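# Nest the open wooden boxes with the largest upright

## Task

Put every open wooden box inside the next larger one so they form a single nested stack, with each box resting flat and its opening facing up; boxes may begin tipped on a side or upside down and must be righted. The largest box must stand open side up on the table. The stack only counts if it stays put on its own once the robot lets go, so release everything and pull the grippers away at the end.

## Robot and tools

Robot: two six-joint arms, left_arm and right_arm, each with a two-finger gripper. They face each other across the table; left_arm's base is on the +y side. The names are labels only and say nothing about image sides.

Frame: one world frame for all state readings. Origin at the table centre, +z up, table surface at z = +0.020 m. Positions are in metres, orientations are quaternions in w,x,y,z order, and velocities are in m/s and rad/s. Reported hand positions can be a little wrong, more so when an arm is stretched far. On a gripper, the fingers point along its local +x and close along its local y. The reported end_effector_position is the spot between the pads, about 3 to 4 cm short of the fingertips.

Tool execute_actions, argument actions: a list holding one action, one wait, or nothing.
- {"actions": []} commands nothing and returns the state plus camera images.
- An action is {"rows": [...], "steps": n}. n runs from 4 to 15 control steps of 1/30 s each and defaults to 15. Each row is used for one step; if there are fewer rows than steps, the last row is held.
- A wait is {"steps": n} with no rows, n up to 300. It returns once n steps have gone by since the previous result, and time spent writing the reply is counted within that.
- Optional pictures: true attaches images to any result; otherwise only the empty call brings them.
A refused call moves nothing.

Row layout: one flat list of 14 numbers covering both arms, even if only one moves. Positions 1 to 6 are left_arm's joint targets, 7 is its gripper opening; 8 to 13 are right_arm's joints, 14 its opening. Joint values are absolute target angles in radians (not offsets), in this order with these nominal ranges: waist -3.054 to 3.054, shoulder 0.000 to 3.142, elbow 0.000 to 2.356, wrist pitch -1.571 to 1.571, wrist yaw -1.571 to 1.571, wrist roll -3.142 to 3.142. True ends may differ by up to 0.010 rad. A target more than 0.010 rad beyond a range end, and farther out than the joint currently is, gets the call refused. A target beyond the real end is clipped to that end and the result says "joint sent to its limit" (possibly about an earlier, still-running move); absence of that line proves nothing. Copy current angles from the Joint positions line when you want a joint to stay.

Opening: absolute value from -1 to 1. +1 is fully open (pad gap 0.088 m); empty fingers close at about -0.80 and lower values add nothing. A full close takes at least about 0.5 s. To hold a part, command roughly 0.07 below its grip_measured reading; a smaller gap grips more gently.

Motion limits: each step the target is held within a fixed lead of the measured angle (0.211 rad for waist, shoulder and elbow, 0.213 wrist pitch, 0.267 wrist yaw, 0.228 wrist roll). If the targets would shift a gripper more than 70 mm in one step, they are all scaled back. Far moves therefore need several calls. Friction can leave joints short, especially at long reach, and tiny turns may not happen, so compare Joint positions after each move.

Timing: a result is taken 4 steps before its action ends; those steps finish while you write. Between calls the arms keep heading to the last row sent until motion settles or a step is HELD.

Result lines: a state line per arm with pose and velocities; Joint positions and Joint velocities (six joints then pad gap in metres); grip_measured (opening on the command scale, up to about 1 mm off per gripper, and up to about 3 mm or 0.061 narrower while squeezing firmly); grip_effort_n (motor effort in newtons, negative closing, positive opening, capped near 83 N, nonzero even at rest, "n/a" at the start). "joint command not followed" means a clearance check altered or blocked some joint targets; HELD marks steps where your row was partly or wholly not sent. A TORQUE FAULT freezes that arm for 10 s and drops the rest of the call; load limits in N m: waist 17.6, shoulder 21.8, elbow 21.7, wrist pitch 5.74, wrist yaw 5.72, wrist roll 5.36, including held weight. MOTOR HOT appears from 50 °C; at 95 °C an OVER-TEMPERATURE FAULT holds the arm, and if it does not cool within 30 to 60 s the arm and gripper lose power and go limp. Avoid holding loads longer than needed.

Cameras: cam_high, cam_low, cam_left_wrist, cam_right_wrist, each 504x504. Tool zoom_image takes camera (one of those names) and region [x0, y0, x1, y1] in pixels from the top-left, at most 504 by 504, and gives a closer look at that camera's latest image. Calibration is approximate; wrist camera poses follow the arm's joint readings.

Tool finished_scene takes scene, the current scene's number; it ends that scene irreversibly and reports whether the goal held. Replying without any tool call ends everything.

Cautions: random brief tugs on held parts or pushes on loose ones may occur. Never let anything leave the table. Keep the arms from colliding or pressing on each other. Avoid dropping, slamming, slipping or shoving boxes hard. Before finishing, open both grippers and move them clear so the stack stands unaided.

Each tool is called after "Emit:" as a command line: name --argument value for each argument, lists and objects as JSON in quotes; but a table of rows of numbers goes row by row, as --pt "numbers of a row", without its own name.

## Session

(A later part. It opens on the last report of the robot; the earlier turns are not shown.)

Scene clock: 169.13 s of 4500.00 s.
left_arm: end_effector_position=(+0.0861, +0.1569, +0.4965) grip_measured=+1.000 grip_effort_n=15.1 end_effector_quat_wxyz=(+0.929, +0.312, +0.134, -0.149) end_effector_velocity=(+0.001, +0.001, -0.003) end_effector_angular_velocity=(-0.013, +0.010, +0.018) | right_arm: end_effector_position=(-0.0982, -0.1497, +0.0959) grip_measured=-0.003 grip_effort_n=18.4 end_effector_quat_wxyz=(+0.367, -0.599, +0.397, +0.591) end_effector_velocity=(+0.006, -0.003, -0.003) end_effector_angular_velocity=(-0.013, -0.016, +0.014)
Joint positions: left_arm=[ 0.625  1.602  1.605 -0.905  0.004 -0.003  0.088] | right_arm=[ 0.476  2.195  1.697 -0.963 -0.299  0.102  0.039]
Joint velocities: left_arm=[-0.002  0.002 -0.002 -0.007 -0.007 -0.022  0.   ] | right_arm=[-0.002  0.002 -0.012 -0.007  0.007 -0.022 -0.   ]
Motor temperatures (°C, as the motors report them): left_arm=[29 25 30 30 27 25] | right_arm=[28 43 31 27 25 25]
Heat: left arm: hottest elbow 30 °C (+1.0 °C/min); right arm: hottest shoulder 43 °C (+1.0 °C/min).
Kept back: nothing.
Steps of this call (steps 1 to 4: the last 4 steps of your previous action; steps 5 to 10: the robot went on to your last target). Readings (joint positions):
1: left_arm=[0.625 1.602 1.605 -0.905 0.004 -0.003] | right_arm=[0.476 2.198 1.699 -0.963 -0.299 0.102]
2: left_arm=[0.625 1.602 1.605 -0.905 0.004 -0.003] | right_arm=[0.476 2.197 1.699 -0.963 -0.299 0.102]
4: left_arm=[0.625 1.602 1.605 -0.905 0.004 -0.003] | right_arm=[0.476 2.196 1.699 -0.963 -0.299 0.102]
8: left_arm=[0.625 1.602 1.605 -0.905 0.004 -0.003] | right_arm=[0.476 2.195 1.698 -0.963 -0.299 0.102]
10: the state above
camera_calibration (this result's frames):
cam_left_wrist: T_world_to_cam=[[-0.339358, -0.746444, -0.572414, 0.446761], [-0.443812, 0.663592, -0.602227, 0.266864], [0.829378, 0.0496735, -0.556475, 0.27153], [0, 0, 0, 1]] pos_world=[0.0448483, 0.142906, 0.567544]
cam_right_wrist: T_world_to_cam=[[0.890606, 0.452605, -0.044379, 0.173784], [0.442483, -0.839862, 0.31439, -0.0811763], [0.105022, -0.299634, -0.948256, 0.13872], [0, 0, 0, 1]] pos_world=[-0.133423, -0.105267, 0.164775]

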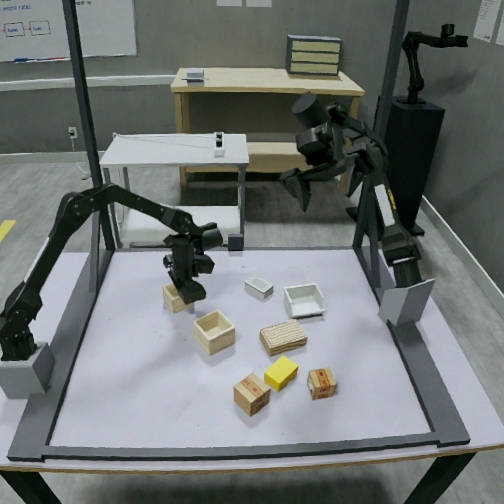

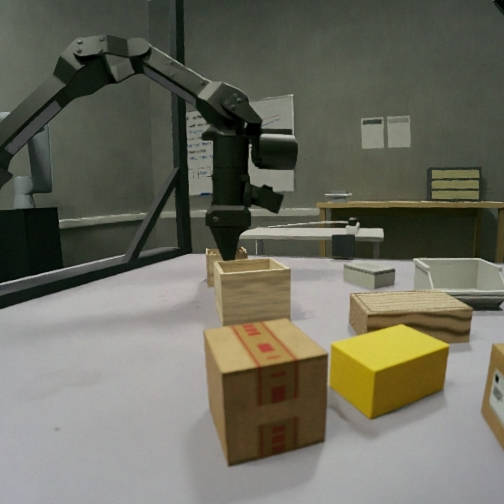

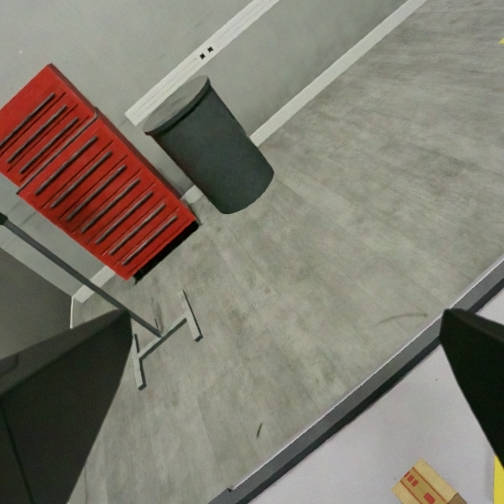

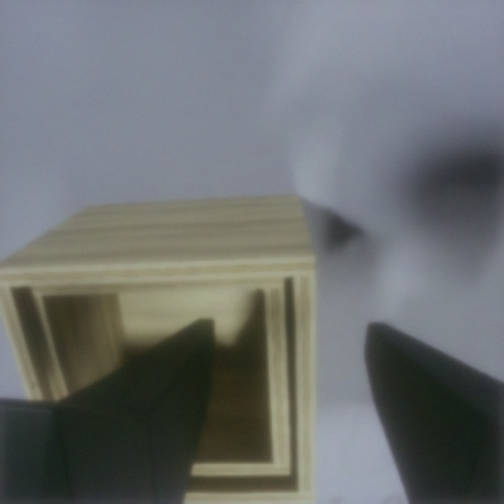

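Emit:
execute_actions --actions '[{"rows":[[0.628,1.6,1.6,-0.905,0,0,1,0.478,2.19,1.645,-0.925,-0.299,0.102,0.0]],"steps":15}]'

Emit:
execute_actions --actions '[{"rows":[[0.628,1.6,1.6,-0.905,0,0,1,0.485,2.19,1.655,-0.93,-0.299,0.102,-0.75]],"steps":15}]'

Emit:
execute_actions --actions '[{"steps":10}]' --pictures true

Scene clock: 169.60 s of 4500.00 s.
left_arm: end_effector_position=(+0.0861, +0.1569, +0.4965) grip_measured=+1.000 grip_effort_n=15.6 end_effector_quat_wxyz=(+0.929, +0.312, +0.134, -0.149) end_effector_velocity=(+0.000, +0.003, -0.000) end_effector_angular_velocity=(+0.001, -0.006, +0.022) | right_arm: end_effector_position=(-0.0940, -0.1526, +0.0883) grip_measured=-0.003 grip_effort_n=18.4 end_effector_quat_wxyz=(+0.367, -0.600, +0.397, +0.590) end_effector_velocity=(+0.003, -0.001, +0.001) end_effector_angular_velocity=(-0.002, -0.010, +0.003)
Joint positions: left_arm=[ 0.625  1.602  1.605 -0.905  0.004 -0.003  0.088] | right_arm=[ 0.476  2.193  1.659 -0.929 -0.299  0.102  0.039]
Joint velocities: left_arm=[-0.002 -0.002 -0.002 -0.007 -0.022 -0.007  0.   ] | right_arm=[-0.002 -0.002 -0.002 -0.007  0.007 -0.007 -0.   ]
Motor temperatures (°C, as the motors report them): left_arm=[29 25 30 30 27 25] | right_arm=[28 43 31 27 25 25]
Heat: left arm: hottest elbow 30 °C (+1.0 °C/min); right arm: hottest shoulder 43 °C (+1.0 °C/min).
Steps of this call (steps 1 to 3: the robot went on to your last target; steps 4 to 14: the first 11 steps of this action). Readings (joint positions):
4: left_arm=[0.625 1.602 1.605 -0.905 0.004 -0.003] | right_arm=[0.476 2.195 1.694 -0.957 -0.299 0.102]
5: left_arm=[0.625 1.602 1.605 -0.905 0.004 -0.003] | right_arm=[0.476 2.193 1.686 -0.947 -0.299 0.102]
7: left_arm=[0.625 1.602 1.605 -0.905 0.004 -0.003] | right_arm=[0.476 2.193 1.673 -0.940 -0.299 0.102]
11: left_arm=[0.625 1.602 1.605 -0.905 0.004 -0.003] | right_arm=[0.476 2.193 1.659 -0.932 -0.299 0.102]
14: the state above

Scene clock: 170.10 s of 4500.00 s.
left_arm: end_effector_position=(+0.0861, +0.1569, +0.4965) grip_measured=+1.000 grip_effort_n=15.1 end_effector_quat_wxyz=(+0.929, +0.312, +0.134, -0.149) end_effector_velocity=(-0.002, -0.002, -0.004) end_effector_angular_velocity=(-0.001, +0.013, -0.005) | right_arm: end_effector_position=(-0.0955, -0.1543, +0.0875) grip_measured=-0.675 grip_effort_n=-83.5 end_effector_quat_wxyz=(+0.365, -0.601, +0.396, +0.590) end_effector_velocity=(+0.001, -0.001, -0.002) end_effector_angular_velocity=(-0.005, +0.006, +0.019)
Joint positions: left_arm=[ 0.625  1.602  1.605 -0.905  0.004 -0.003  0.088] | right_arm=[ 0.481  2.193  1.658 -0.929 -0.299  0.102  0.006]
Joint velocities: left_arm=[-0.007 -0.002 -0.002 -0.007  0.007 -0.007  0.   ] | right_arm=[-0.002  0.002 -0.007  0.007 -0.007 -0.022 -0.   ]
Motor temperatures (°C, as the motors report them): left_arm=[29 25 30 30 27 25] | right_arm=[28 43 31 27 25 25]
Heat: left arm: hottest elbow 30 °C (+1.0 °C/min); right arm: hottest shoulder 43 °C (+1.0 °C/min).
Steps of this call (steps 1 to 4: the last 4 steps of your previous action; steps 5 to 15: the first 11 steps of this action). Readings (joint positions):
5: left_arm=[0.625 1.602 1.605 -0.905 0.004 -0.003] | right_arm=[0.476 2.193 1.658 -0.928 -0.299 0.102]
6: left_arm=[0.625 1.602 1.605 -0.905 0.004 -0.003] | right_arm=[0.476 2.193 1.658 -0.928 -0.299 0.102]
8: left_arm=[0.625 1.602 1.605 -0.905 0.004 -0.003] | right_arm=[0.478 2.193 1.658 -0.928 -0.299 0.102]
12: left_arm=[0.625 1.602 1.605 -0.905 0.004 -0.003] | right_arm=[0.481 2.193 1.658 -0.929 -0.299 0.102]
15: the state above

Scene clock: 170.43 s of 4500.00 s.
left_arm: end_effector_position=(+0.0861, +0.1569, +0.4965) grip_measured=+1.000 grip_effort_n=15.1 end_effector_quat_wxyz=(+0.929, +0.312, +0.134, -0.149) end_effector_velocity=(-0.003, +0.003, -0.006) end_effector_angular_velocity=(+0.002, +0.023, +0.007) | right_arm: end_effector_position=(-0.0955, -0.1543, +0.0875) grip_measured=-0.675 grip_effort_n=-83.5 end_effector_quat_wxyz=(+0.365, -0.601, +0.396, +0.590) end_effector_velocity=(+0.004, +0.002, +0.002) end_effector_angular_velocity=(+0.010, -0.020, +0.005)
Joint positions: left_arm=[ 0.625  1.602  1.605 -0.905  0.004 -0.003  0.088] | right_arm=[ 0.481  2.193  1.658 -0.929 -0.299  0.102  0.006]
Joint velocities: left_arm=[-0.002 -0.007 -0.007 -0.022  0.007 -0.007  0.   ] | right_arm=[-0.002 -0.002  0.002 -0.007  0.022 -0.007 -0.   ]
Motor temperatures (°C, as the motors report them): left_arm=[29 25 30 30 27 25] | right_arm=[28 43 31 27 25 25]
Heat: left arm: hottest elbow 30 °C (+1.0 °C/min); right arm: hottest shoulder 43 °C (+1.0 °C/min).
Kept back: nothing.
Steps of this call (steps 1 to 4: the last 4 steps of your previous action; steps 5 to 10: the robot went on to your last target). Readings (joint positions):
1: left_arm=[0.625 1.602 1.605 -0.905 0.004 -0.003] | right_arm=[0.481 2.193 1.658 -0.929 -0.299 0.102]
2: left_arm=[0.625 1.602 1.605 -0.905 0.004 -0.003] | right_arm=[0.481 2.193 1.658 -0.929 -0.299 0.102]
4: left_arm=[0.625 1.602 1.605 -0.905 0.004 -0.003] | right_arm=[0.481 2.193 1.658 -0.929 -0.299 0.102]
8: left_arm=[0.625 1.602 1.605 -0.905 0.004 -0.003] | right_arm=[0.481 2.193 1.658 -0.929 -0.299 0.102]
10: the state above
camera_calibration (this result's frames):
cam_left_wrist: T_world_to_cam=[[-0.339358, -0.746444, -0.572414, 0.446761], [-0.443812, 0.663592, -0.602227, 0.266864], [0.829378, 0.0496735, -0.556475, 0.27153], [0, 0, 0, 1]] pos_world=[0.0448483, 0.142906, 0.567544]
cam_right_wrist: T_world_to_cam=[[0.888841, 0.45606, -0.0443907, 0.173452], [0.445198, -0.836601, 0.319215, -0.0832058], [0.108444, -0.303494, -0.946642, 0.128624], [0, 0, 0, 1]] pos_world=[-0.131077, -0.109678, 0.156021]

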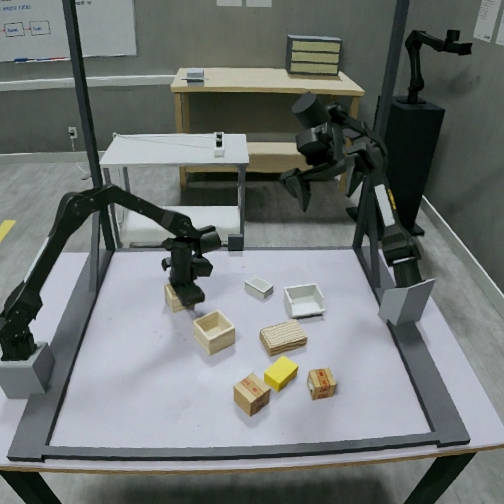

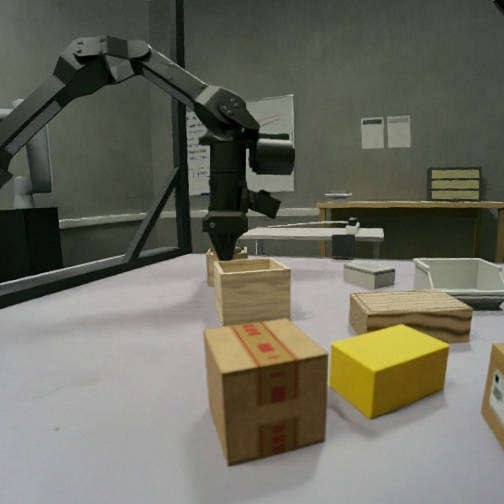

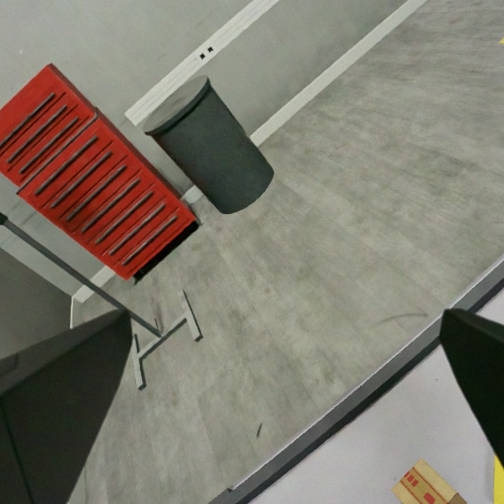

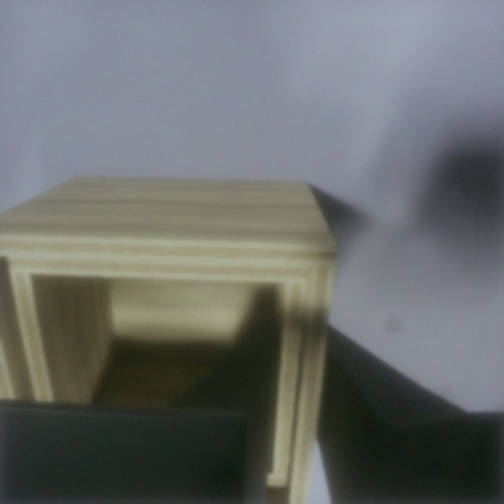

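Emit:
execute_actions --actions '[{"rows":[[0.628,1.6,1.6,-0.905,0,0,1,0.481,2.15,1.80,-1.12,-0.299,0.102,-0.8]],"steps":15}]'

Emit:
execute_actions --actions '[{"rows":[[0.628,1.6,1.6,-0.905,0,0,1,0.481,2.09,1.92,-1.30,-0.299,0.102,-0.8]],"steps":15}]'

Emit:
execute_actions --actions '[{"rows":[[0.628,1.6,1.6,-0.905,0,0,1,0.115,2.09,1.92,-1.30,-0.28,0.102,-0.8]],"steps":15}]'

Emit:
execute_actions --actions '[{"steps":12}]' --pictures true

Emit:
zoom_image --camera "cam_high" --region '[150,240,290,380]'

Scene clock: 171.23 s of 4500.00 s.
left_arm: end_effector_position=(+0.0861, +0.1569, +0.4965) grip_measured=+1.000 grip_effort_n=15.1 end_effector_quat_wxyz=(+0.929, +0.312, +0.134, -0.149) end_effector_velocity=(+0.000, +0.003, -0.000) end_effector_angular_velocity=(+0.001, -0.006, +0.022) | right_arm: end_effector_position=(-0.1095, -0.1557, +0.1339) grip_measured=-0.675 grip_effort_n=-83.5 end_effector_quat_wxyz=(+0.364, -0.603, +0.398, +0.588) end_effector_velocity=(+0.004, -0.009, +0.005) end_effector_angular_velocity=(-0.045, -0.019, -0.009)
Joint positions: left_arm=[ 0.625  1.602  1.605 -0.905  0.004 -0.003  0.088] | right_arm=[ 0.481  2.153  1.791 -1.108 -0.299  0.102  0.006]
Joint velocities: left_arm=[-0.002 -0.002 -0.002 -0.007 -0.022 -0.007  0.   ] | right_arm=[-0.002 -0.002  0.012 -0.066 -0.007 -0.007 -0.   ]
Motor temperatures (°C, as the motors report them): left_arm=[29 25 30 30 27 25] | right_arm=[28 44 31 27 25 25]
Heat: left arm: hottest elbow 30 °C (+1.0 °C/min); right arm: hottest shoulder 44 °C (+2.0 °C/min).
Steps of this call (steps 1 to 13: the robot went on to your last target; steps 14 to 24: the first 11 steps of this action). Readings (joint positions):
14: left_arm=[0.625 1.602 1.605 -0.905 0.004 -0.003] | right_arm=[0.481 2.192 1.670 -0.950 -0.299 0.102]
15: left_arm=[0.625 1.602 1.605 -0.905 0.004 -0.003] | right_arm=[0.481 2.192 1.694 -1.001 -0.299 0.102]
17: left_arm=[0.625 1.602 1.605 -0.905 0.004 -0.003] | right_arm=[0.481 2.185 1.729 -1.056 -0.299 0.102]
21: left_arm=[0.625 1.602 1.605 -0.905 0.004 -0.003] | right_arm=[0.481 2.159 1.781 -1.095 -0.299 0.102]
24: the state above

Scene clock: 171.73 s of 4500.00 s.
left_arm: end_effector_position=(+0.0861, +0.1569, +0.4965) grip_measured=+1.000 grip_effort_n=15.6 end_effector_quat_wxyz=(+0.929, +0.312, +0.134, -0.149) end_effector_velocity=(-0.003, -0.002, +0.001) end_effector_angular_velocity=(-0.019, -0.008, +0.001) | right_arm: end_effector_position=(-0.1199, -0.1668, +0.1878) grip_measured=-0.675 grip_effort_n=-83.5 end_effector_quat_wxyz=(+0.364, -0.602, +0.397, +0.589) end_effector_velocity=(+0.005, -0.013, +0.002) end_effector_angular_velocity=(-0.055, -0.023, +0.008)
Joint positions: left_arm=[ 0.625  1.602  1.605 -0.905  0.004 -0.003  0.088] | right_arm=[ 0.481  2.091  1.913 -1.289 -0.299  0.102  0.006]
Joint velocities: left_arm=[-0.007 -0.007 -0.002  0.007 -0.007 -0.022  0.   ] | right_arm=[ 0.002 -0.002  0.002 -0.066 -0.007 -0.022 -0.   ]
Motor temperatures (°C, as the motors report them): left_arm=[29 25 30 30 27 25] | right_arm=[28 44 31 27 25 25]
Heat: left arm: hottest elbow 30 °C (+1.0 °C/min); right arm: hottest shoulder 44 °C (+2.0 °C/min).
Steps of this call (steps 1 to 4: the last 4 steps of your previous action; steps 5 to 15: the first 11 steps of this action). Readings (joint positions):
5: left_arm=[0.625 1.602 1.605 -0.905 0.004 -0.003] | right_arm=[0.481 2.151 1.803 -1.136 -0.299 0.102]
6: left_arm=[0.625 1.602 1.605 -0.905 0.004 -0.003] | right_arm=[0.481 2.151 1.825 -1.185 -0.299 0.102]
8: left_arm=[0.625 1.602 1.605 -0.905 0.004 -0.003] | right_arm=[0.481 2.137 1.855 -1.238 -0.299 0.102]
12: left_arm=[0.625 1.602 1.605 -0.905 0.004 -0.003] | right_arm=[0.481 2.099 1.903 -1.277 -0.299 0.102]
15: the state above

Scene clock: 172.23 s of 4500.00 s.
left_arm: end_effector_position=(+0.0861, +0.1569, +0.4965) grip_measured=+1.000 grip_effort_n=15.6 end_effector_quat_wxyz=(+0.929, +0.312, +0.134, -0.149) end_effector_velocity=(-0.001, +0.003, -0.004) end_effector_angular_velocity=(+0.004, +0.014, +0.018) | right_arm: end_effector_position=(+0.0058, -0.1040, +0.2267) grip_measured=-0.675 grip_effort_n=-83.5 end_effector_quat_wxyz=(+0.487, -0.516, +0.457, +0.537) end_effector_velocity=(+0.274, +0.084, +0.085) end_effector_angular_velocity=(+0.228, -0.068, -0.624)
Joint positions: left_arm=[ 0.625  1.602  1.605 -0.905  0.004 -0.003  0.088] | right_arm=[ 0.143  2.091  1.913 -1.296 -0.28   0.102  0.006]
Joint velocities: left_arm=[-0.002 -0.002 -0.002 -0.022 -0.007 -0.007  0.   ] | right_arm=[-0.676 -0.007 -0.002  0.007  0.081 -0.022 -0.   ]
Motor temperatures (°C, as the motors report them): left_arm=[29 25 30 30 27 25] | right_arm=[28 44 32 27 25 25]
Heat: left arm: hottest elbow 30 °C (+1.0 °C/min); right arm: hottest shoulder 44 °C (+2.0 °C/min).
Steps of this call (steps 1 to 4: the last 4 steps of your previous action; steps 5 to 15: the first 11 steps of this action). Readings (joint positions):
5: left_arm=[0.625 1.602 1.605 -0.905 0.004 -0.003] | right_arm=[0.476 2.091 1.913 -1.296 -0.301 0.102]
6: left_arm=[0.625 1.602 1.605 -0.905 0.004 -0.003] | right_arm=[0.460 2.091 1.913 -1.296 -0.302 0.102]
8: left_arm=[0.625 1.602 1.605 -0.905 0.004 -0.003] | right_arm=[0.398 2.091 1.913 -1.296 -0.299 0.102]
12: left_arm=[0.625 1.602 1.605 -0.905 0.004 -0.003] | right_arm=[0.241 2.091 1.913 -1.296 -0.290 0.102]
15: the state above

Scene clock: 172.63 s of 4500.00 s.
left_arm: end_effector_position=(+0.0861, +0.1569, +0.4965) grip_measured=+1.000 grip_effort_n=15.1 end_effector_quat_wxyz=(+0.929, +0.312, +0.134, -0.149) end_effector_velocity=(+0.001, -0.002, -0.001) end_effector_angular_velocity=(-0.007, +0.005, -0.006) | right_arm: end_effector_position=(+0.0164, -0.1013, +0.2299) grip_measured=-0.675 grip_effort_n=-83.5 end_effector_quat_wxyz=(+0.496, -0.509, +0.461, +0.531) end_effector_velocity=(+0.002, -0.001, +0.002) end_effector_angular_velocity=(-0.000, -0.007, -0.011)
Joint positions: left_arm=[ 0.625  1.602  1.605 -0.905  0.004 -0.003  0.088] | right_arm=[ 0.117  2.091  1.913 -1.298 -0.278  0.102  0.006]
Joint velocities: left_arm=[-0.002  0.002 -0.002  0.007  0.007 -0.007  0.   ] | right_arm=[-0.002 -0.002  0.002 -0.007  0.007  0.007 -0.   ]
Motor temperatures (°C, as the motors report them): left_arm=[29 25 30 30 27 25] | right_arm=[28 44 32 27 25 25]
Heat: left arm: hottest elbow 30 °C (+1.0 °C/min); right arm: hottest shoulder 44 °C (+2.0 °C/min).
Kept back: nothing.
Steps of this call (steps 1 to 4: the last 4 steps of your previous action; steps 5 to 12: the robot went on to your last target). Readings (joint positions):
1: left_arm=[0.625 1.602 1.605 -0.905 0.004 -0.003] | right_arm=[0.125 2.091 1.913 -1.297 -0.278 0.102]
2: left_arm=[0.625 1.602 1.605 -0.905 0.004 -0.003] | right_arm=[0.114 2.091 1.913 -1.297 -0.278 0.102]
4: left_arm=[0.625 1.602 1.605 -0.905 0.004 -0.003] | right_arm=[0.109 2.091 1.913 -1.297 -0.278 0.102]
8: left_arm=[0.625 1.602 1.605 -0.905 0.004 -0.003] | right_arm=[0.116 2.091 1.913 -1.298 -0.278 0.102]
12: the state above
camera_calibration (this result's frames):
cam_left_wrist: T_world_to_cam=[[-0.339358, -0.746444, -0.572414, 0.446761], [-0.443812, 0.663592, -0.602227, 0.266864], [0.829378, 0.0496735, -0.556475, 0.27153], [0, 0, 0, 1]] pos_world=[0.0448483, 0.142906, 0.567544]
cam_right_wrist: T_world_to_cam=[[0.992274, 0.124006, 0.00379598, 0.00970917], [0.119815, -0.965779, 0.230034, -0.121406], [0.0321917, -0.227802, -0.973175, 0.282377], [0, 0, 0, 1]] pos_world=[-0.00417808, -0.0541295, 0.302693]

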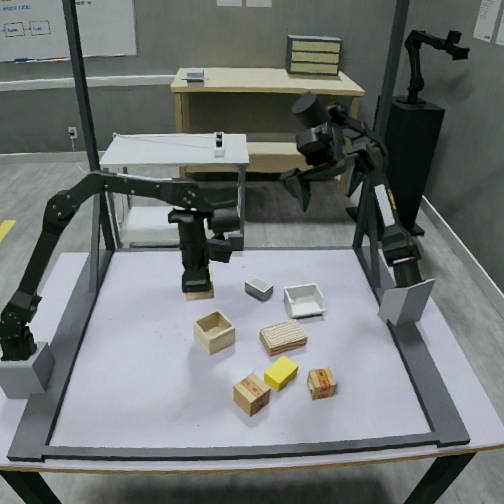

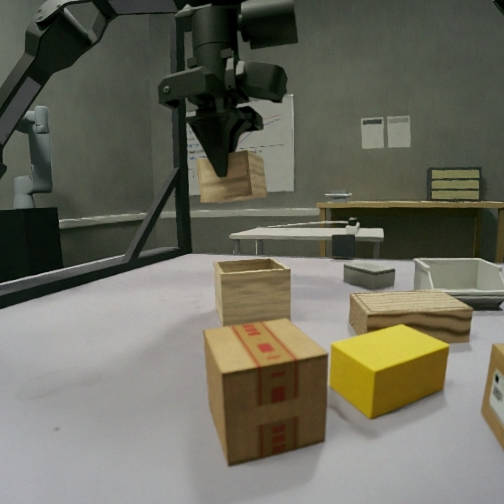

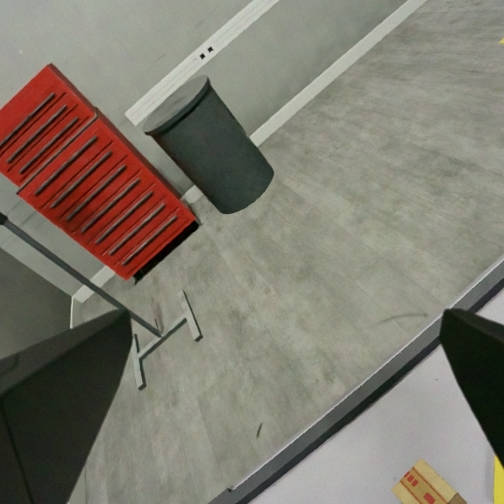

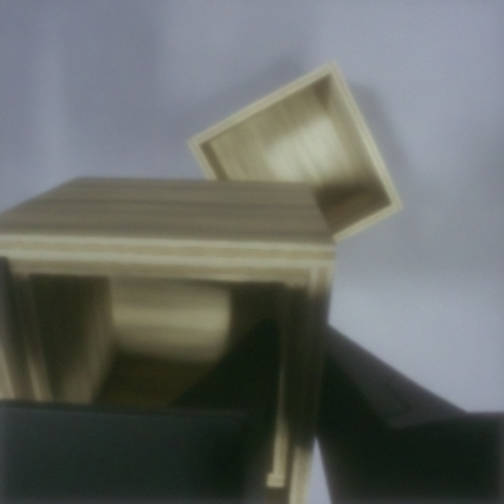

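Region (150, 240, 290, 380) of cam_high's 504x504 image, scaled by 3.600, with more detail than that image has.

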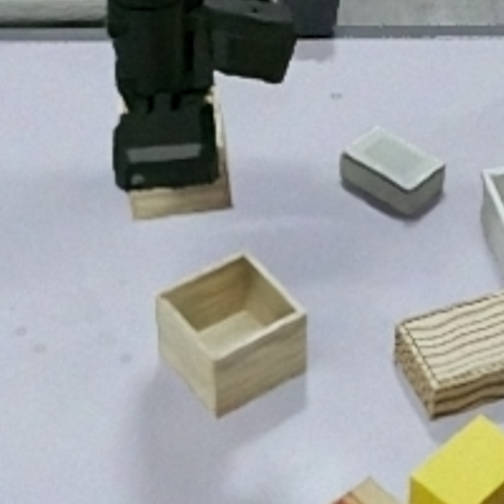

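Emit:
execute_actions --actions '[{"rows":[[0.628,1.6,1.6,-0.905,0,0,1,0.006,2.27,2.04,-1.255,-0.28,-0.48,-0.8]],"steps":15}]'

Emit:
execute_actions --actions '[{"steps":20}]' --pictures true

Emit:
zoom_image --camera "cam_high" --region '[150,240,290,380]'

Scene clock: 173.53 s of 4500.00 s.
left_arm: end_effector_position=(+0.0861, +0.1569, +0.4965) grip_measured=+1.000 grip_effort_n=15.1 end_effector_quat_wxyz=(+0.929, +0.312, +0.134, -0.149) end_effector_velocity=(-0.002, -0.001, -0.001) end_effector_angular_velocity=(-0.019, +0.011, +0.001) | right_arm: end_effector_position=(+0.0751, -0.0599, +0.2039) grip_measured=-0.675 grip_effort_n=-83.5 end_effector_quat_wxyz=(+0.394, -0.595, +0.349, +0.608) end_effector_velocity=(-0.023, +0.010, +0.007) end_effector_angular_velocity=(+0.020, -0.018, +0.701)
Joint positions: left_arm=[ 0.625  1.602  1.605 -0.905  0.004 -0.003  0.088] | right_arm=[-0.002  2.26   2.014 -1.26  -0.279 -0.402  0.006]
Joint velocities: left_arm=[-0.002 -0.002  0.002 -0.007  0.007 -0.022  0.   ] | right_arm=[ 0.037  0.012  0.066 -0.007 -0.022 -0.652  0.   ]
Motor temperatures (°C, as the motors report them): left_arm=[29 25 30 30 27 25] | right_arm=[28 44 32 27 25 25]
Heat: left arm: hottest elbow 30 °C (+1.0 °C/min); right arm: hottest shoulder 44 °C (+2.0 °C/min).
Steps of this call (steps 1 to 16: the robot went on to your last target; steps 17 to 27: the first 11 steps of this action). Readings (joint positions):
17: left_arm=[0.625 1.602 1.605 -0.905 0.004 -0.003] | right_arm=[0.114 2.105 1.922 -1.304 -0.280 0.072]
18: left_arm=[0.625 1.602 1.605 -0.905 0.004 -0.003] | right_arm=[0.103 2.128 1.951 -1.299 -0.284 0.018]
20: left_arm=[0.625 1.602 1.605 -0.905 0.004 -0.003] | right_arm=[0.067 2.181 1.999 -1.259 -0.284 -0.086]
24: left_arm=[0.625 1.602 1.605 -0.905 0.004 -0.003] | right_arm=[0.005 2.247 2.011 -1.260 -0.279 -0.296]
27: the state above

Scene clock: 174.20 s of 4500.00 s.
left_arm: end_effector_position=(+0.0861, +0.1569, +0.4965) grip_measured=+1.000 grip_effort_n=15.1 end_effector_quat_wxyz=(+0.929, +0.312, +0.134, -0.149) end_effector_velocity=(-0.000, -0.001, -0.002) end_effector_angular_velocity=(+0.006, +0.002, -0.011) | right_arm: end_effector_position=(+0.0701, -0.0565, +0.2066) grip_measured=-0.675 grip_effort_n=-83.5 end_effector_quat_wxyz=(+0.372, -0.609, +0.317, +0.625) end_effector_velocity=(-0.003, -0.001, +0.002) end_effector_angular_velocity=(-0.003, +0.021, +0.006)
Joint positions: left_arm=[ 0.625  1.602  1.605 -0.905  0.004 -0.003  0.088] | right_arm=[ 0.006  2.26   2.029 -1.256 -0.279 -0.478  0.006]
Joint velocities: left_arm=[-0.002 -0.002 -0.007  0.007  0.007  0.007  0.   ] | right_arm=[-0.002 -0.002  0.002 -0.007 -0.022 -0.007 -0.   ]
Motor temperatures (°C, as the motors report them): left_arm=[29 25 30 30 27 25] | right_arm=[28 44 32 27 25 25]
Heat: left arm: hottest elbow 30 °C (+1.0 °C/min); right arm: hottest shoulder 44 °C (+2.0 °C/min).
Kept back: nothing.
Steps of this call (steps 1 to 4: the last 4 steps of your previous action; steps 5 to 20: the robot went on to your last target). Readings (joint positions):
1: left_arm=[0.625 1.602 1.605 -0.905 0.004 -0.003] | right_arm=[-0.001 2.260 2.016 -1.260 -0.279 -0.422]
2: left_arm=[0.625 1.602 1.605 -0.905 0.004 -0.003] | right_arm=[0.002 2.260 2.020 -1.259 -0.279 -0.436]
4: left_arm=[0.625 1.602 1.605 -0.905 0.004 -0.003] | right_arm=[0.005 2.260 2.027 -1.257 -0.279 -0.455]
8: left_arm=[0.625 1.602 1.605 -0.905 0.004 -0.003] | right_arm=[0.006 2.260 2.029 -1.256 -0.279 -0.471]
20: the state above
camera_calibration (this result's frames):
cam_left_wrist: T_world_to_cam=[[-0.339358, -0.746444, -0.572414, 0.446761], [-0.443812, 0.663592, -0.602227, 0.266864], [0.829378, 0.0496735, -0.556475, 0.27153], [0, 0, 0, 1]] pos_world=[0.0448483, 0.142906, 0.567544]
cam_right_wrist: T_world_to_cam=[[0.828053, 0.558849, 0.0449132, -0.0214595], [0.53581, -0.812402, 0.230022, -0.0996828], [0.165035, -0.166406, -0.972148, 0.262187], [0, 0, 0, 1]] pos_world=[0.0279105, -0.0253605, 0.278778]

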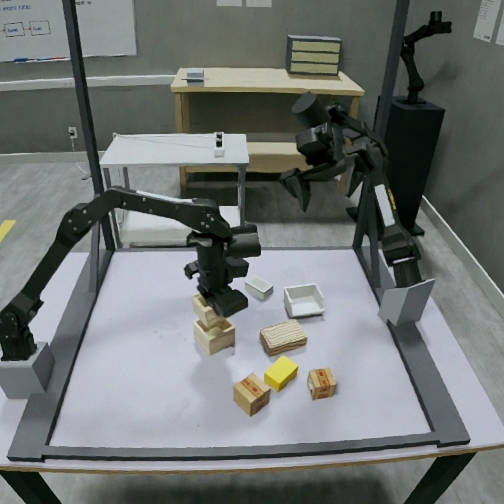

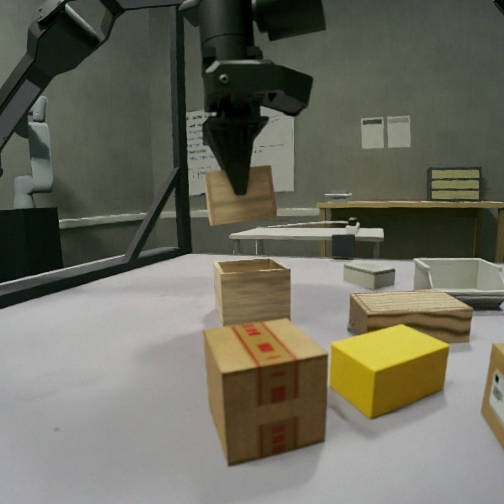

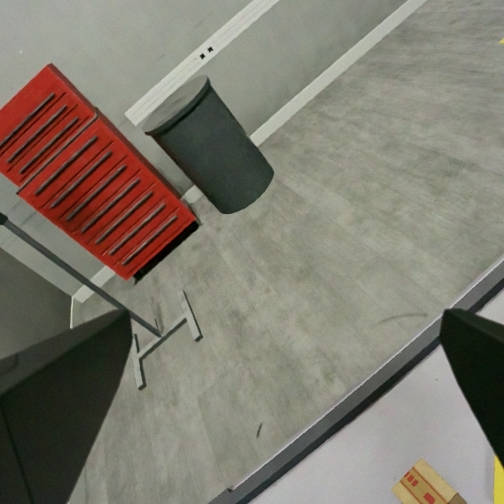

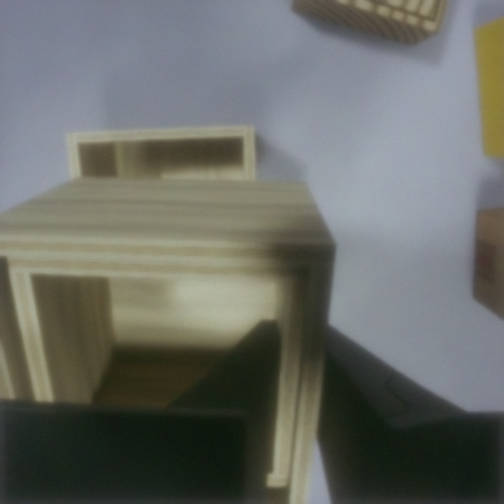

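Region (150, 240, 290, 380) of cam_high's 504x504 image, scaled by 3.600, with more detail than that image has.

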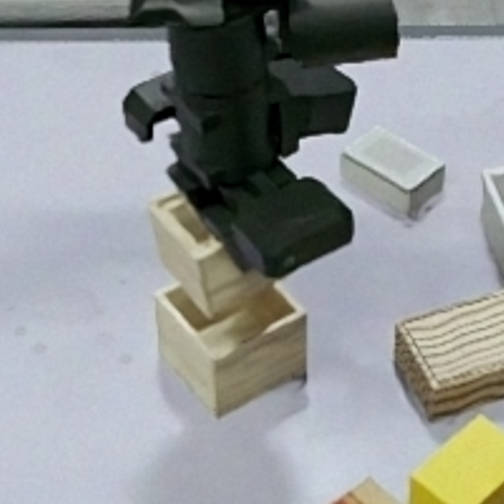

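Emit:
execute_actions --actions '[{"rows":[[0.628,1.6,1.6,-0.905,0,0,1,0.006,2.33,2.06,-1.33,-0.28,-0.51,-0.8]],"steps":15}]'

Emit:
execute_actions --actions '[{"steps":15}]' --pictures true

Emit:
zoom_image --camera "cam_high" --region '[150,240,290,380]'

Scene clock: 174.83 s of 4500.00 s.
left_arm: end_effector_position=(+0.0861, +0.1569, +0.4965) grip_measured=+1.000 grip_effort_n=15.1 end_effector_quat_wxyz=(+0.929, +0.312, +0.134, -0.149) end_effector_velocity=(-0.001, +0.001, -0.001) end_effector_angular_velocity=(-0.001, +0.003, +0.010) | right_arm: end_effector_position=(+0.0770, -0.0678, +0.1864) grip_measured=-0.675 grip_effort_n=-83.5 end_effector_quat_wxyz=(+0.341, -0.629, +0.349, +0.605) end_effector_velocity=(-0.002, -0.005, +0.000) end_effector_angular_velocity=(-0.023, +0.007, +0.018)
Joint positions: left_arm=[ 0.625  1.602  1.605 -0.905  0.004 -0.003  0.088] | right_arm=[ 0.006  2.319  2.047 -1.325 -0.279 -0.506  0.006]
Joint velocities: left_arm=[-0.002 -0.002 -0.002 -0.007 -0.007 -0.007  0.   ] | right_arm=[ 0.002 -0.002 -0.002 -0.022 -0.007 -0.022 -0.   ]
Motor temperatures (°C, as the motors report them): left_arm=[29 25 30 30 27 25] | right_arm=[28 44 32 27 25 25]
Heat: left arm: hottest elbow 30 °C (+1.0 °C/min); right arm: hottest shoulder 44 °C (+2.0 °C/min).
Steps of this call (steps 1 to 8: the robot went on to your last target; steps 9 to 19: the first 11 steps of this action). Readings (joint positions):
9: left_arm=[0.625 1.602 1.605 -0.905 0.004 -0.003] | right_arm=[0.006 2.265 2.032 -1.262 -0.279 -0.482]
10: left_arm=[0.625 1.602 1.605 -0.905 0.004 -0.003] | right_arm=[0.006 2.273 2.041 -1.279 -0.279 -0.489]
12: left_arm=[0.625 1.602 1.605 -0.905 0.004 -0.003] | right_arm=[0.006 2.289 2.047 -1.301 -0.279 -0.497]
16: left_arm=[0.625 1.602 1.605 -0.905 0.004 -0.003] | right_arm=[0.006 2.315 2.047 -1.320 -0.279 -0.504]
19: the state above

Scene clock: 175.33 s of 4500.00 s.
left_arm: end_effector_position=(+0.0861, +0.1569, +0.4965) grip_measured=+1.000 grip_effort_n=15.1 end_effector_quat_wxyz=(+0.929, +0.312, +0.134, -0.149) end_effector_velocity=(+0.000, +0.003, -0.000) end_effector_angular_velocity=(+0.001, -0.006, +0.022) | right_arm: end_effector_position=(+0.0768, -0.0679, +0.1869) grip_measured=-0.675 grip_effort_n=-83.5 end_effector_quat_wxyz=(+0.341, -0.629, +0.349, +0.606) end_effector_velocity=(+0.002, -0.002, +0.001) end_effector_angular_velocity=(-0.005, +0.007, -0.017)
Joint positions: left_arm=[ 0.625  1.602  1.605 -0.905  0.004 -0.003  0.088] | right_arm=[ 0.006  2.319  2.049 -1.327 -0.279 -0.508  0.006]
Joint velocities: left_arm=[-0.002 -0.002 -0.002 -0.007 -0.022 -0.007  0.   ] | right_arm=[-0.007 -0.002 -0.002 -0.007 -0.007  0.007 -0.   ]
Motor temperatures (°C, as the motors report them): left_arm=[29 25 30 30 27 25] | right_arm=[28 44 32 27 25 25]
Heat: left arm: hottest elbow 30 °C (+1.0 °C/min); right arm: hottest shoulder 44 °C (+2.0 °C/min).
Kept back: nothing.
Steps of this call (steps 1 to 4: the last 4 steps of your previous action; steps 5 to 15: the robot went on to your last target). Readings (joint positions):
1: left_arm=[0.625 1.602 1.605 -0.905 0.004 -0.003] | right_arm=[0.006 2.319 2.048 -1.325 -0.279 -0.507]
2: left_arm=[0.625 1.602 1.605 -0.905 0.004 -0.003] | right_arm=[0.006 2.319 2.048 -1.326 -0.279 -0.507]
4: left_arm=[0.625 1.602 1.605 -0.905 0.004 -0.003] | right_arm=[0.006 2.319 2.049 -1.326 -0.279 -0.507]
8: left_arm=[0.625 1.602 1.605 -0.905 0.004 -0.003] | right_arm=[0.006 2.319 2.049 -1.327 -0.279 -0.507]
15: the state above
All arms were judged still, so your last target was given up. Only a new action makes them travel on or press farther. Fingers that are still opening or closing keep moving.
camera_calibration (this result's frames):
cam_left_wrist: T_world_to_cam=[[-0.339358, -0.746444, -0.572414, 0.446761], [-0.443812, 0.663592, -0.602227, 0.266864], [0.829378, 0.0496735, -0.556475, 0.27153], [0, 0, 0, 1]] pos_world=[0.0448483, 0.142906, 0.567544]
cam_right_wrist: T_world_to_cam=[[0.8293, 0.558734, -0.00881392, -0.00981525], [0.532138, -0.784814, 0.317642, -0.122271], [0.17056, -0.268111, -0.94817, 0.228168], [0, 0, 0, 1]] pos_world=[0.0342883, -0.0293014, 0.255094]

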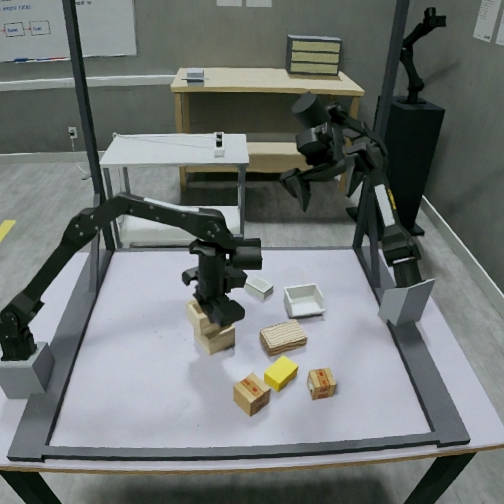

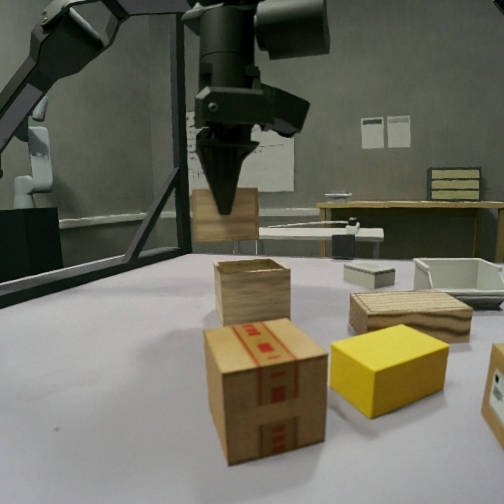

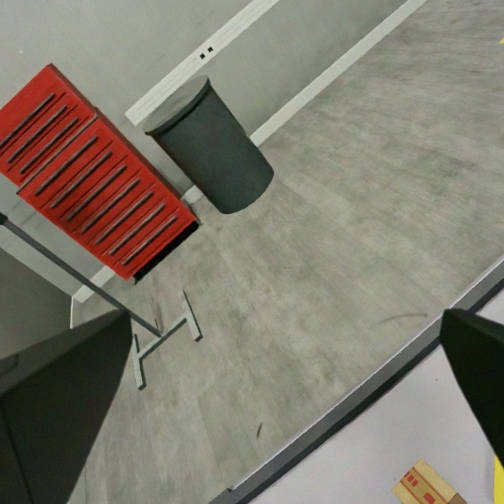

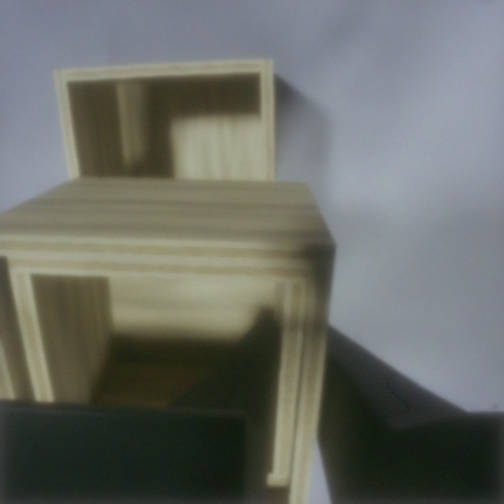

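Region (150, 240, 290, 380) of cam_high's 504x504 image, scaled by 3.600, with more detail than that image has.

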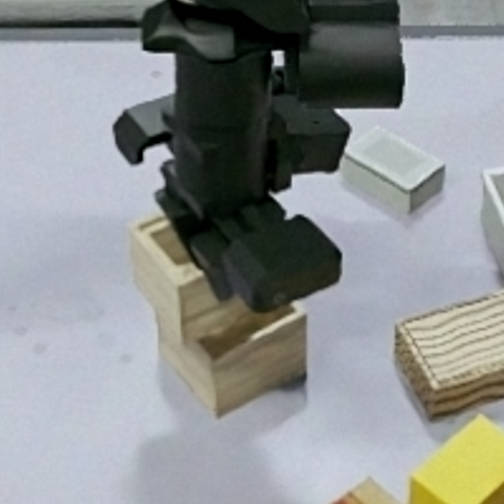

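Emit:
execute_actions --actions '[{"rows":[[0.628,1.6,1.6,-0.905,0,0,1,0.068,2.405,2.10,-1.30,-0.28,-0.49,-0.8]],"steps":15}]'

Emit:
execute_actions --actions '[{"steps":15}]' --pictures true

Emit:
zoom_image --camera "cam_high" --region '[150,240,290,380]'

Scene clock: 176.00 s of 4500.00 s.
left_arm: end_effector_position=(+0.0861, +0.1569, +0.4965) grip_measured=+1.000 grip_effort_n=15.1 end_effector_quat_wxyz=(+0.929, +0.312, +0.134, -0.149) end_effector_velocity=(+0.001, +0.001, -0.003) end_effector_angular_velocity=(+0.000, +0.007, +0.013) | right_arm: end_effector_position=(+0.0547, -0.0629, +0.1554) grip_measured=-0.674 grip_effort_n=-83.5 end_effector_quat_wxyz=(+0.317, -0.643, +0.345, +0.606) end_effector_velocity=(+0.008, +0.008, +0.008) end_effector_angular_velocity=(+0.033, -0.003, -0.005)
Joint positions: left_arm=[ 0.625  1.602  1.605 -0.905  0.004 -0.003  0.088] | right_arm=[ 0.073  2.393  2.084 -1.304 -0.279 -0.493  0.006]
Joint velocities: left_arm=[-0.002  0.002 -0.002 -0.007 -0.007 -0.007  0.   ] | right_arm=[-0.022 -0.002  0.017  0.007  0.007 -0.007 -0.   ]
Motor temperatures (°C, as the motors report them): left_arm=[29 25 30 30 27 25] | right_arm=[28 44 32 27 25 25]
Heat: left arm: hottest elbow 30 °C (+1.0 °C/min); right arm: hottest shoulder 44 °C (+2.0 °C/min).
Steps of this call (steps 1 to 9: nothing new was sent; steps 10 to 20: the first 11 steps of this action). Readings (joint positions):
10: left_arm=[0.625 1.602 1.605 -0.905 0.004 -0.003] | right_arm=[0.008 2.326 2.053 -1.329 -0.279 -0.507]
11: left_arm=[0.625 1.602 1.605 -0.905 0.004 -0.003] | right_arm=[0.013 2.336 2.065 -1.324 -0.279 -0.504]
13: left_arm=[0.625 1.602 1.605 -0.905 0.004 -0.003] | right_arm=[0.032 2.359 2.082 -1.306 -0.279 -0.499]
17: left_arm=[0.625 1.602 1.605 -0.905 0.004 -0.003] | right_arm=[0.068 2.389 2.084 -1.306 -0.279 -0.494]
20: the state above

Scene clock: 176.50 s of 4500.00 s.
left_arm: end_effector_position=(+0.0861, +0.1569, +0.4965) grip_measured=+1.000 grip_effort_n=15.1 end_effector_quat_wxyz=(+0.929, +0.312, +0.134, -0.149) end_effector_velocity=(-0.002, +0.002, -0.005) end_effector_angular_velocity=(+0.002, +0.023, +0.007) | right_arm: end_effector_position=(+0.0555, -0.0611, +0.1569) grip_measured=-0.674 grip_effort_n=-83.5 end_effector_quat_wxyz=(+0.320, -0.641, +0.343, +0.607) end_effector_velocity=(-0.002, -0.002, +0.001) end_effector_angular_velocity=(-0.008, +0.021, -0.013)
Joint positions: left_arm=[ 0.625  1.602  1.605 -0.905  0.004 -0.003  0.088] | right_arm=[ 0.069  2.393  2.089 -1.302 -0.279 -0.492  0.006]
Joint velocities: left_arm=[-0.002 -0.002 -0.002 -0.022  0.007 -0.007  0.   ] | right_arm=[-0.002 -0.002 -0.002 -0.007 -0.022  0.007 -0.   ]
Motor temperatures (°C, as the motors report them): left_arm=[29 25 30 30 27 25] | right_arm=[28 44 32 27 25 25]
Heat: left arm: hottest elbow 30 °C (+1.0 °C/min); right arm: hottest shoulder 44 °C (+2.0 °C/min).
Kept back: nothing.
Steps of this call (steps 1 to 4: the last 4 steps of your previous action; steps 5 to 15: the robot went on to your last target). Readings (joint positions):
1: left_arm=[0.625 1.602 1.605 -0.905 0.004 -0.003] | right_arm=[0.072 2.393 2.085 -1.304 -0.279 -0.493]
2: left_arm=[0.625 1.602 1.605 -0.905 0.004 -0.003] | right_arm=[0.071 2.393 2.086 -1.303 -0.279 -0.493]
4: left_arm=[0.625 1.602 1.605 -0.905 0.004 -0.003] | right_arm=[0.070 2.393 2.089 -1.302 -0.279 -0.492]
8: left_arm=[0.625 1.602 1.605 -0.905 0.004 -0.003] | right_arm=[0.069 2.393 2.089 -1.302 -0.279 -0.492]
15: the state above
All arms were judged still, so your last target was given up. Only a new action makes them travel on or press farther. Fingers that are still opening or closing keep moving.
camera_calibration (this result's frames):
cam_left_wrist: T_world_to_cam=[[-0.339358, -0.746444, -0.572414, 0.446761], [-0.443812, 0.663592, -0.602227, 0.266864], [0.829378, 0.0496735, -0.556475, 0.27153], [0, 0, 0, 1]] pos_world=[0.0448483, 0.142906, 0.567544]
cam_right_wrist: T_world_to_cam=[[0.804999, 0.592853, -0.0224081, 0.00934018], [0.563913, -0.752876, 0.339382, -0.0992471], [0.184333, -0.285838, -0.940382, 0.202156], [0, 0, 0, 1]] pos_world=[0.0111839, -0.0224742, 0.223996]

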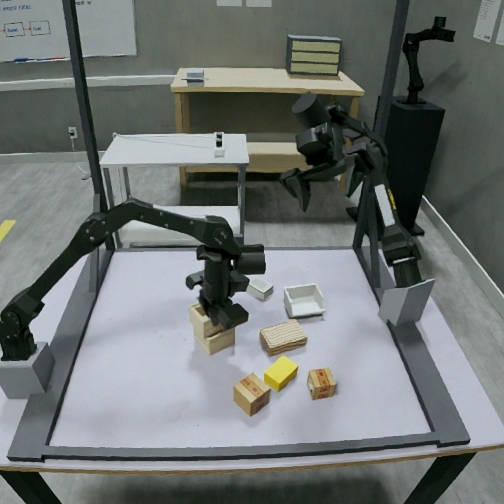

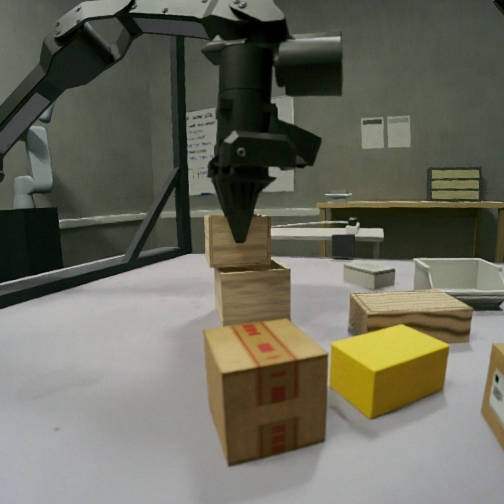

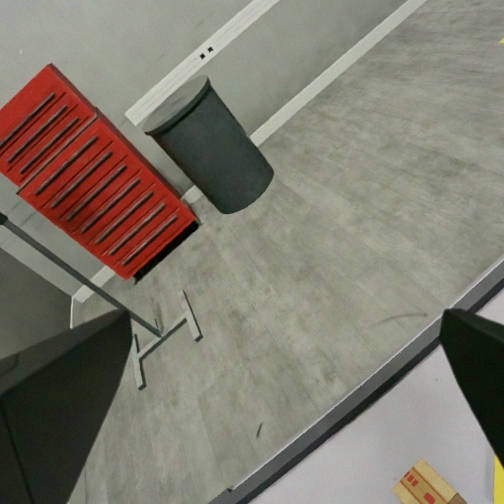

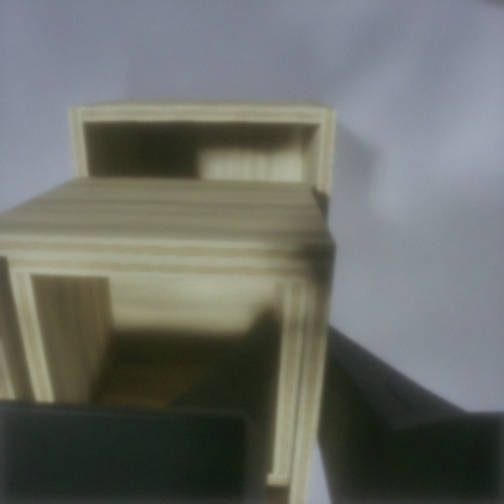

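Region (150, 240, 290, 380) of cam_high's 504x504 image, scaled by 3.600, with more detail than that image has.

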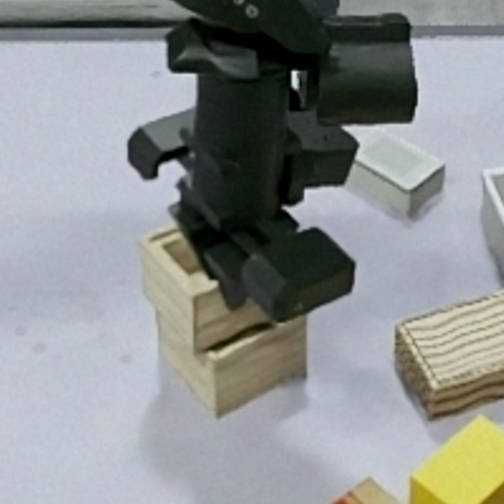

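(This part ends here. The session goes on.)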